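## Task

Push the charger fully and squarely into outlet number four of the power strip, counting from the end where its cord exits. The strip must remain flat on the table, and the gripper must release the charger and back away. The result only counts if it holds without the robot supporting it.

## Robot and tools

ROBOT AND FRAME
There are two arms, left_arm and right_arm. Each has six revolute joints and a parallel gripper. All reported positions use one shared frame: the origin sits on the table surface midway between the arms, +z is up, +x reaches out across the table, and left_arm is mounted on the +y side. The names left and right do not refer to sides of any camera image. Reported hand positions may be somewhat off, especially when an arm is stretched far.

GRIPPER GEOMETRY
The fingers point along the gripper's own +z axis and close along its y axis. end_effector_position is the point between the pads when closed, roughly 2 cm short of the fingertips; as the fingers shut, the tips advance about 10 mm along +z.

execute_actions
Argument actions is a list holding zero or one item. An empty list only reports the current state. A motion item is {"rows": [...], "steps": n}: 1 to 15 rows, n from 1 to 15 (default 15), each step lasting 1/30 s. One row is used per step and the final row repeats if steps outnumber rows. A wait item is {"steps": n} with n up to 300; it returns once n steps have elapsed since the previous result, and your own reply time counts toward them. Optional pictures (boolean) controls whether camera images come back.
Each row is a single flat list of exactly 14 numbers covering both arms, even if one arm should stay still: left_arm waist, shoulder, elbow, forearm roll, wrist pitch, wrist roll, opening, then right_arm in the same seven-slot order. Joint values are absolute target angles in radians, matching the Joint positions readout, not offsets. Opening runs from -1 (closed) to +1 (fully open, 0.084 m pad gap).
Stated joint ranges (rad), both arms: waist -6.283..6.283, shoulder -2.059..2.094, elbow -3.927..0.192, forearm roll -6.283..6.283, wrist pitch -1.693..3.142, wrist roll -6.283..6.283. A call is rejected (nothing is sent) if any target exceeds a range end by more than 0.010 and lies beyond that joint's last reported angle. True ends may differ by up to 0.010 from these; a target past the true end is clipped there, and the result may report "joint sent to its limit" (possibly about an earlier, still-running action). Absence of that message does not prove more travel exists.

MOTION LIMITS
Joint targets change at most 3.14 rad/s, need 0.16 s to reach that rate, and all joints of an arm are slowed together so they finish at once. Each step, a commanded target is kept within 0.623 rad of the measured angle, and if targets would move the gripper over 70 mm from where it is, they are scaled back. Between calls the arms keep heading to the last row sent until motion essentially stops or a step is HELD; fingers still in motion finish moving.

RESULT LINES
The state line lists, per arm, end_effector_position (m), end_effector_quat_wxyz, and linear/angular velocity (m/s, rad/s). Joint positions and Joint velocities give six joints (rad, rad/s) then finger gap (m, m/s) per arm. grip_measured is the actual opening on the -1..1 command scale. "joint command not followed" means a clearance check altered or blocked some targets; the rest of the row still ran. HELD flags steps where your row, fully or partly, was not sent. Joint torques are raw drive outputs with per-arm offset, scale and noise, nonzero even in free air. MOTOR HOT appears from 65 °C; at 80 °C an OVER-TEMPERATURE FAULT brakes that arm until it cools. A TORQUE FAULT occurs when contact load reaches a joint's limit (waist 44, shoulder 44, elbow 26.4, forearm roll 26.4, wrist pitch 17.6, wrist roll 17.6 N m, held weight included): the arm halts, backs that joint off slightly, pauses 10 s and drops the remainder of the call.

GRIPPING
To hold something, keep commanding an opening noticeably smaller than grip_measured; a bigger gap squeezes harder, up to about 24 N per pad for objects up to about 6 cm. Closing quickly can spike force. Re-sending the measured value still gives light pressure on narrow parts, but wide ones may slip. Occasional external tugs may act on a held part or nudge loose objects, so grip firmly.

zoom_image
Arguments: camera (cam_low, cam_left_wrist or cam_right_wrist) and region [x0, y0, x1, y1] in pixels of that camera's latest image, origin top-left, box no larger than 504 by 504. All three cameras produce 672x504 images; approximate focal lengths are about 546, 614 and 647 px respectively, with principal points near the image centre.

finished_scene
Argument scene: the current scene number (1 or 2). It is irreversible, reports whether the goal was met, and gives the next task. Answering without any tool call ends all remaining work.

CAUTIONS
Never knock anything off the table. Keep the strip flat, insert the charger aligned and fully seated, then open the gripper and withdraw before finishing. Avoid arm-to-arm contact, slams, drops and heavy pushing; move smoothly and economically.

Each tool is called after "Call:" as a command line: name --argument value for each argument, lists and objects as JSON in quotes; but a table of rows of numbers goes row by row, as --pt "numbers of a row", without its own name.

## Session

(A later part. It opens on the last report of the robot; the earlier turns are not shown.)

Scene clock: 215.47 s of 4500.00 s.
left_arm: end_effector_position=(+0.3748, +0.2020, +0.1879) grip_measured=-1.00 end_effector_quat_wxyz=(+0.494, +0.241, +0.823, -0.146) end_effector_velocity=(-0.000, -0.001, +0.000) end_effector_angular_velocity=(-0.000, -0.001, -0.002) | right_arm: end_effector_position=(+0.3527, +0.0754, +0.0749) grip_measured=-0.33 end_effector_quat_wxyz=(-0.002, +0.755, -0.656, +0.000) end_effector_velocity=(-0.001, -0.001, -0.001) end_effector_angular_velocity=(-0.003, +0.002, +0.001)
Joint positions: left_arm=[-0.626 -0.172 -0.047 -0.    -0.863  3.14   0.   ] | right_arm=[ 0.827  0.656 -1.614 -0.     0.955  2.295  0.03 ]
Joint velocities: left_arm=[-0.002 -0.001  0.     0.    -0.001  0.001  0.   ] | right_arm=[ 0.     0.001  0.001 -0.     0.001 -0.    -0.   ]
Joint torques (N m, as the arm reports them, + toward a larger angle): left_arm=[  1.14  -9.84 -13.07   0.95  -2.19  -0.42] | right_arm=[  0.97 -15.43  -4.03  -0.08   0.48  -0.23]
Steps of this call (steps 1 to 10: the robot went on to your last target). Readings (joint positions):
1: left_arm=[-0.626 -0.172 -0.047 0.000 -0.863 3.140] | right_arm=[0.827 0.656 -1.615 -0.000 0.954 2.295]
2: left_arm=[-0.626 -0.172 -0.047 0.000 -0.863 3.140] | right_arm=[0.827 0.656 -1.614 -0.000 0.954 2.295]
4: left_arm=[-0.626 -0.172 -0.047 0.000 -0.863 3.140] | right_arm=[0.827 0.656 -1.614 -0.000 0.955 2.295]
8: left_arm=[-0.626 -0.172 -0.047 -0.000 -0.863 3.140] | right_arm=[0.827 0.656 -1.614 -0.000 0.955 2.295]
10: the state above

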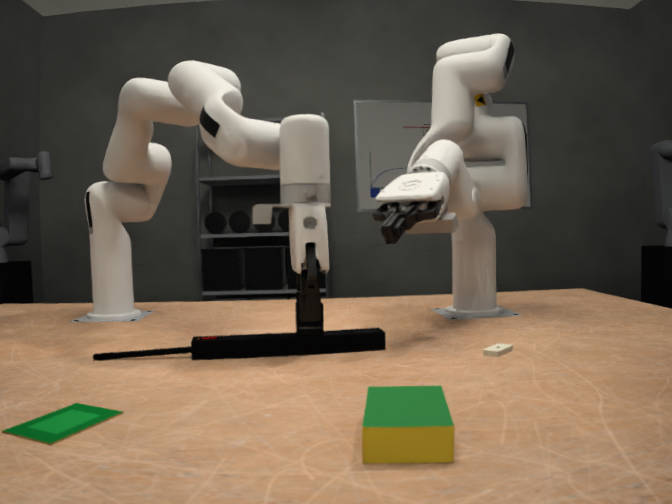

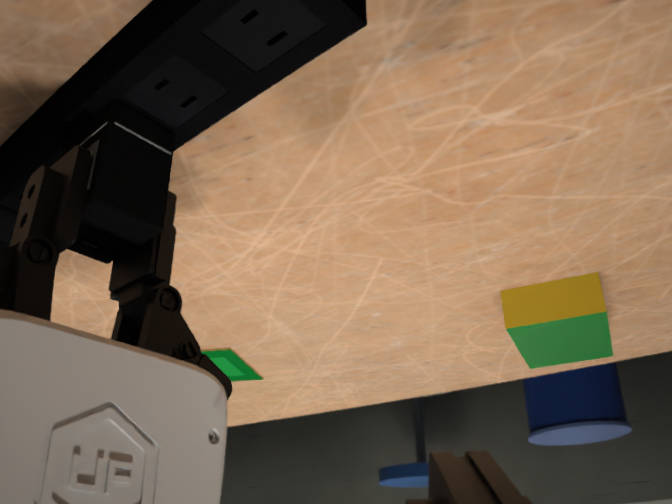

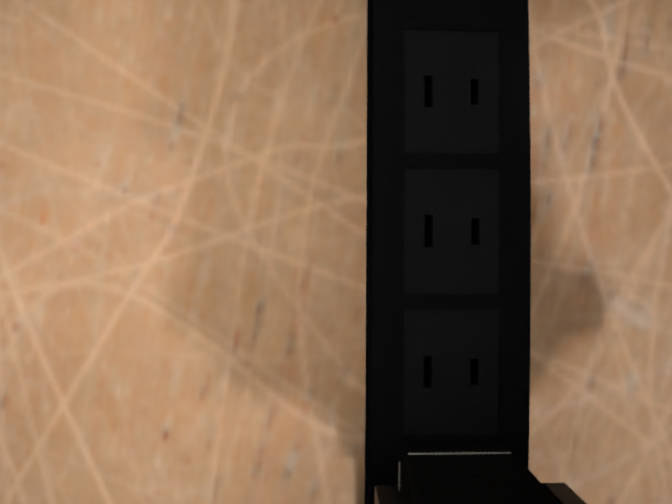

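Seated. Unload, release, retreat.

Call:
execute_actions --actions '[{"rows":[[-0.626,-0.172,-0.0467,0,-0.863,3.14,-1, 0.8271,0.6545,-1.6155,0,0.957,2.295,-1]],"steps":12}]' --pictures false

Call:
execute_actions --actions '[{"rows":[[-0.626,-0.172,-0.0467,0,-0.863,3.14,-1, 0.8271,0.6545,-1.6155,0,0.957,2.295,-0.3],[-0.626,-0.172,-0.0467,0,-0.863,3.14,-1, 0.8271,0.6545,-1.6155,0,0.957,2.295,0.35]],"steps":10}]' --pictures false

Call:
execute_actions --actions '[{"rows":[[-0.626,-0.172,-0.0467,0,-0.863,3.14,-1, 0.8271,0.6213,-1.6399,0,1.0186,2.295,0.35],[-0.626,-0.172,-0.0467,0,-0.863,3.14,-1, 0.8271,0.6213,-1.6399,0,1.0186,2.295,0.35],[-0.626,-0.172,-0.0467,0,-0.863,3.14,-1, 0.8271,0.6213,-1.6399,0,1.0186,2.295,0.35],[-0.626,-0.172,-0.0467,0,-0.863,3.14,-1, 0.8257,0.5659,-1.7512,0,1.1853,2.295,0.35]]}]'

Call:
execute_actions --actions '[{"rows":[[0,-0.172,-0.0467,0,-0.863,3.14,-1, 0.6,-0.1,-1.2,0,1.3,2.295,0.35]]}]' --pictures false

Call:
execute_actions --actions '[{"steps":20}]'

Call:
zoom_image --camera "cam_low" --region '[250, 280, 390, 370]'

Scene clock: 231.07 s of 4500.00 s.
left_arm: end_effector_position=(+0.3748, +0.2020, +0.1879) grip_measured=-1.00 end_effector_quat_wxyz=(+0.494, +0.241, +0.823, -0.146) end_effector_velocity=(-0.000, -0.000, -0.000) end_effector_angular_velocity=(+0.000, +0.001, -0.001) | right_arm: end_effector_position=(+0.3520, +0.0754, +0.0750) grip_measured=-0.33 end_effector_quat_wxyz=(-0.001, +0.755, -0.655, -0.000) end_effector_velocity=(-0.001, +0.001, +0.001) end_effector_angular_velocity=(-0.000, +0.001, +0.002)
Joint positions: left_arm=[-0.626 -0.172 -0.047  0.    -0.863  3.14   0.   ] | right_arm=[ 0.828  0.656 -1.614  0.     0.957  2.295  0.03 ]
Joint velocities: left_arm=[-0.002  0.001 -0.    -0.001  0.    -0.     0.   ] | right_arm=[ 0.002 -0.002  0.     0.     0.003 -0.    -0.   ]
Joint torques (N m, as the arm reports them, + toward a larger angle): left_arm=[  1.12  -9.78 -13.21   1.01  -2.3   -0.4 ] | right_arm=[  1.62 -17.86  -5.19   0.14   0.45  -0.11]
Steps of this call (steps 1 to 15: the robot went on to your last target; steps 16 to 90: nothing new was sent; then 12.20 s passed at rest; steps 91 to 102: all 12 steps of this action). Readings (joint positions):
91: left_arm=[-0.626 -0.172 -0.047 -0.000 -0.863 3.140] | right_arm=[0.827 0.657 -1.614 -0.000 0.955 2.295]
92: left_arm=[-0.626 -0.172 -0.047 0.000 -0.863 3.140] | right_arm=[0.827 0.657 -1.615 -0.000 0.956 2.295]
94: left_arm=[-0.626 -0.172 -0.047 0.000 -0.863 3.140] | right_arm=[0.827 0.657 -1.615 -0.000 0.956 2.295]
98: left_arm=[-0.626 -0.172 -0.047 -0.000 -0.863 3.140] | right_arm=[0.827 0.656 -1.614 0.000 0.957 2.295]
102: the state above

Scene clock: 231.40 s of 4500.00 s.
left_arm: end_effector_position=(+0.3748, +0.2020, +0.1879) grip_measured=-1.00 end_effector_quat_wxyz=(+0.494, +0.241, +0.823, -0.146) end_effector_velocity=(+0.000, +0.000, +0.000) end_effector_angular_velocity=(+0.000, -0.001, +0.001) | right_arm: end_effector_position=(+0.3509, +0.0742, +0.0728) grip_measured=+0.34 end_effector_quat_wxyz=(+0.002, +0.755, -0.655, -0.000) end_effector_velocity=(+0.024, +0.022, +0.046) end_effector_angular_velocity=(+0.082, -0.072, -0.004)
Joint positions: left_arm=[-0.626 -0.172 -0.047 -0.    -0.863  3.14   0.   ] | right_arm=[ 0.828  0.658 -1.612  0.     0.959  2.295  0.058]
Joint velocities: left_arm=[ 0.     0.    -0.001 -0.001  0.     0.001  0.   ] | right_arm=[-0.005 -0.038 -0.053 -0.002 -0.018 -0.     0.002]
Joint torques (N m, as the arm reports them, + toward a larger angle): left_arm=[  1.11  -9.9  -13.23   1.01  -2.16  -0.38] | right_arm=[ -0.06 -28.96 -11.79  -0.23  -1.5   -0.19]
Steps of this call (steps 1 to 10: all 10 steps of this action). Readings (joint positions):
1: left_arm=[-0.626 -0.172 -0.047 0.000 -0.863 3.140] | right_arm=[0.828 0.656 -1.614 0.000 0.957 2.295]
2: left_arm=[-0.626 -0.172 -0.047 0.000 -0.863 3.140] | right_arm=[0.828 0.656 -1.614 0.000 0.957 2.295]
4: left_arm=[-0.626 -0.172 -0.047 -0.000 -0.863 3.140] | right_arm=[0.828 0.659 -1.608 0.001 0.961 2.295]
8: left_arm=[-0.626 -0.172 -0.047 -0.000 -0.863 3.140] | right_arm=[0.828 0.661 -1.608 0.000 0.960 2.295]
10: the state above

Scene clock: 231.90 s of 4500.00 s.
left_arm: end_effector_position=(+0.3748, +0.2020, +0.1879) grip_measured=-1.00 end_effector_quat_wxyz=(+0.494, +0.241, +0.823, -0.146) end_effector_velocity=(+0.000, +0.000, +0.000) end_effector_angular_velocity=(-0.001, -0.000, +0.001) | right_arm: end_effector_position=(+0.3552, +0.0773, +0.1685) grip_measured=+0.34 end_effector_quat_wxyz=(-0.001, +0.755, -0.656, -0.000) end_effector_velocity=(-0.021, -0.025, -0.040) end_effector_angular_velocity=(-0.110, +0.096, -0.001)
Joint positions: left_arm=[-0.626 -0.172 -0.047 -0.    -0.863  3.14   0.   ] | right_arm=[ 0.826  0.567 -1.748  0.     1.18   2.295  0.059]
Joint velocities: left_arm=[ 0.    -0.     0.    -0.    -0.    -0.001  0.   ] | right_arm=[-0.001  0.035  0.03   0.001  0.082 -0.    -0.   ]
Joint torques (N m, as the arm reports them, + toward a larger angle): left_arm=[  0.99  -9.85 -13.09   1.07  -2.28  -0.34] | right_arm=[ -0.11 -29.46 -13.23  -0.33  -1.7   -0.28]
Steps of this call (steps 1 to 15: all 15 steps of this action). Readings (joint positions):
1: left_arm=[-0.626 -0.172 -0.047 0.000 -0.863 3.140] | right_arm=[0.828 0.657 -1.613 0.000 0.958 2.295]
2: left_arm=[-0.626 -0.172 -0.047 -0.000 -0.863 3.140] | right_arm=[0.828 0.654 -1.615 0.000 0.963 2.295]
4: left_arm=[-0.626 -0.172 -0.047 -0.000 -0.863 3.140] | right_arm=[0.827 0.642 -1.623 0.000 0.988 2.295]
8: left_arm=[-0.626 -0.172 -0.047 0.000 -0.863 3.140] | right_arm=[0.827 0.601 -1.688 0.000 1.092 2.295]
15: the state above

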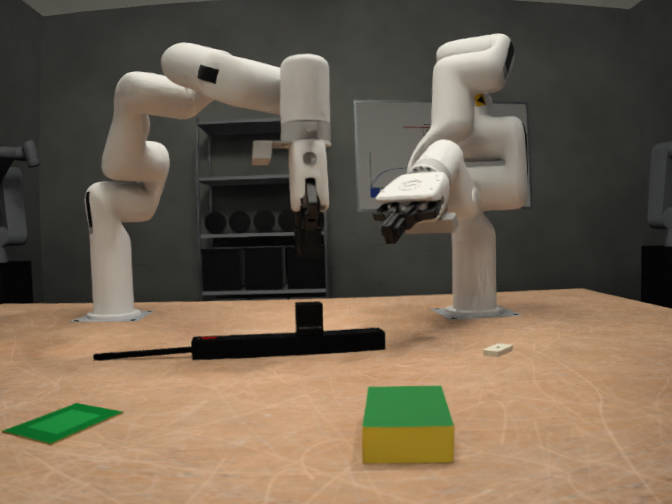

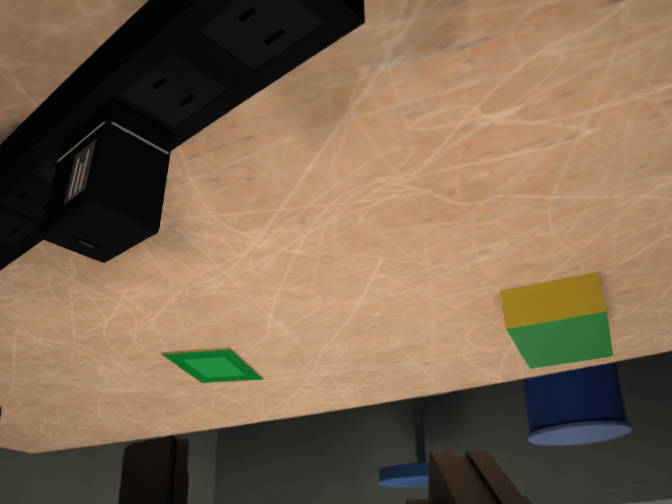

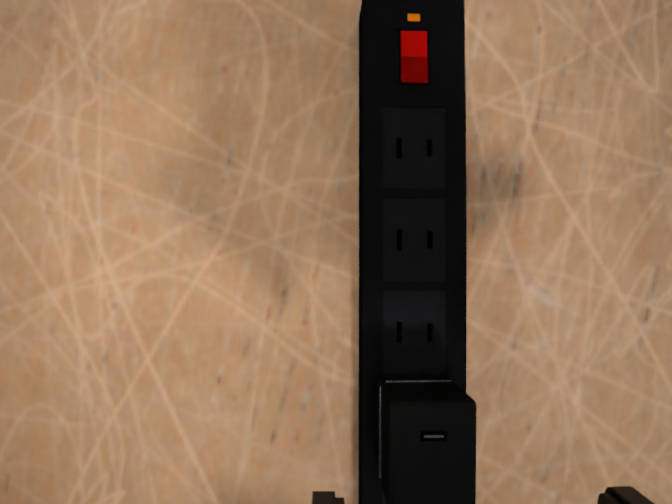

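Scene clock: 232.40 s of 4500.00 s.
left_arm: end_effector_position=(+0.4364, +0.3682, +0.1879) grip_measured=-1.00 end_effector_quat_wxyz=(+0.514, +0.058, +0.855, -0.036) end_effector_velocity=(+0.058, +0.420, -0.000) end_effector_angular_velocity=(+0.000, +0.001, +1.028) | right_arm: end_effector_position=(+0.3411, -0.0575, +0.2585) grip_measured=+0.34 end_effector_quat_wxyz=(+0.002, +0.703, -0.711, -0.000) end_effector_velocity=(-0.094, -0.328, +0.175) end_effector_angular_velocity=(+0.019, -0.021, -0.362)
Joint positions: left_arm=[-0.192 -0.172 -0.047 -0.    -0.863  3.14   0.   ] | right_arm=[ 0.676  0.129 -1.386 -0.     1.26   2.295  0.059]
Joint velocities: left_arm=[ 1.029  0.     0.001  0.001 -0.    -0.     0.   ] | right_arm=[-0.362 -1.089  0.875  0.     0.186 -0.     0.   ]
Joint torques (N m, as the arm reports them, + toward a larger angle): left_arm=[  0.98 -10.25 -12.79   1.    -2.26  -0.45] | right_arm=[ -0.07 -21.27 -12.23  -0.34  -1.41  -0.22]
Steps of this call (steps 1 to 15: all 15 steps of this action). Readings (joint positions):
1: left_arm=[-0.626 -0.172 -0.047 0.000 -0.863 3.140] | right_arm=[0.826 0.568 -1.747 0.000 1.182 2.295]
2: left_arm=[-0.622 -0.172 -0.047 0.000 -0.863 3.140] | right_arm=[0.825 0.565 -1.742 0.000 1.184 2.295]
4: left_arm=[-0.579 -0.172 -0.047 0.001 -0.863 3.140] | right_arm=[0.812 0.524 -1.700 0.000 1.193 2.295]
8: left_arm=[-0.432 -0.172 -0.047 -0.000 -0.863 3.140] | right_arm=[0.758 0.376 -1.586 -0.000 1.218 2.295]
15: the state above

Scene clock: 233.07 s of 4500.00 s.
left_arm: end_effector_position=(+0.4397, +0.4468, +0.1879) grip_measured=-1.00 end_effector_quat_wxyz=(+0.515, -0.024, +0.857, +0.013) end_effector_velocity=(+0.000, +0.002, +0.000) end_effector_angular_velocity=(-0.000, -0.002, +0.004) | right_arm: end_effector_position=(+0.3149, -0.1254, +0.2867) grip_measured=+0.34 end_effector_quat_wxyz=(-0.000, -0.676, +0.737, +0.000) end_effector_velocity=(-0.000, -0.001, +0.002) end_effector_angular_velocity=(+0.001, -0.002, -0.002)
Joint positions: left_arm=[-0.001 -0.172 -0.047  0.    -0.863  3.14   0.   ] | right_arm=[ 0.6   -0.099 -1.2    0.     1.3    2.295  0.059]
Joint velocities: left_arm=[ 0.004  0.    -0.001 -0.    -0.001 -0.     0.   ] | right_arm=[-0.001 -0.006  0.002 -0.     0.002  0.    -0.   ]
Joint torques (N m, as the arm reports them, + toward a larger angle): left_arm=[  0.62 -10.   -13.08   0.95  -2.17  -0.44] | right_arm=[ -0.08 -17.06 -13.18  -0.27  -1.64  -0.2 ]
Steps of this call (steps 1 to 20: the robot went on to your last target). Readings (joint positions):
1: left_arm=[-0.158 -0.172 -0.047 -0.000 -0.863 3.140] | right_arm=[0.664 0.093 -1.357 -0.000 1.267 2.295]
2: left_arm=[-0.123 -0.172 -0.047 -0.000 -0.863 3.140] | right_arm=[0.652 0.056 -1.327 -0.000 1.273 2.295]
4: left_arm=[-0.062 -0.172 -0.047 -0.000 -0.863 3.140] | right_arm=[0.628 -0.014 -1.270 -0.000 1.285 2.295]
8: left_arm=[-0.011 -0.172 -0.046 -0.000 -0.863 3.140] | right_arm=[0.605 -0.085 -1.214 -0.000 1.297 2.295]
20: the state above

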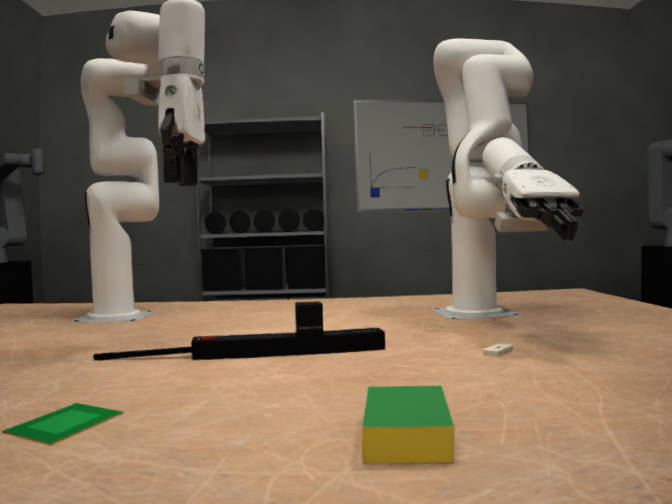

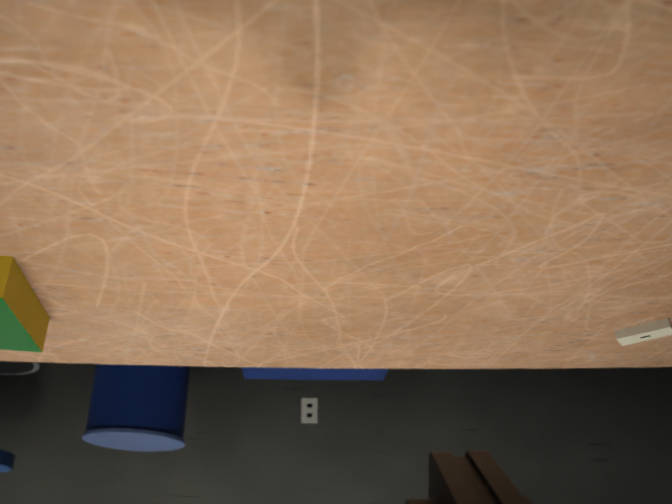

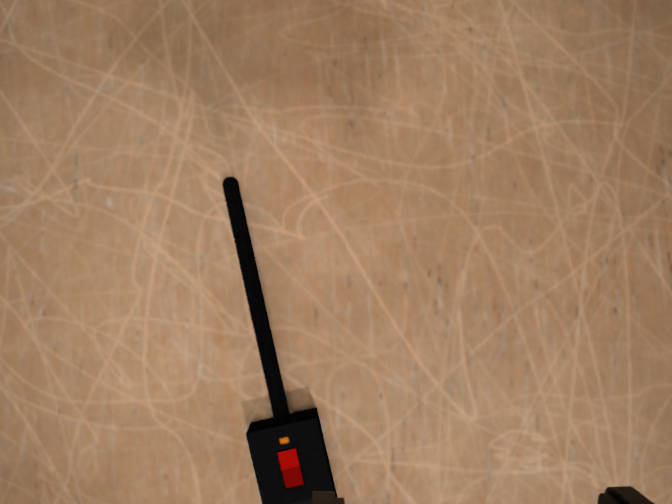

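Region (250, 280, 390, 370) of cam_low's 672x504 image, scaled by 3.600, with more detail than that image has; it fills the top 324 rows of this view, and the rest is white.

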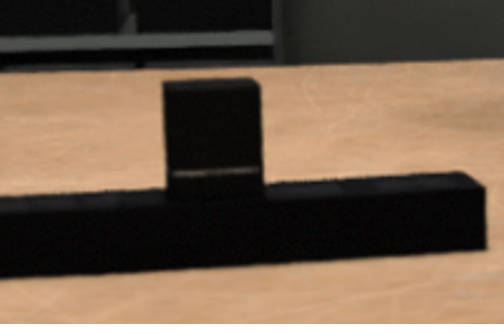

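Call:
finished_scene --scene 2

The scene is finished: the task was done.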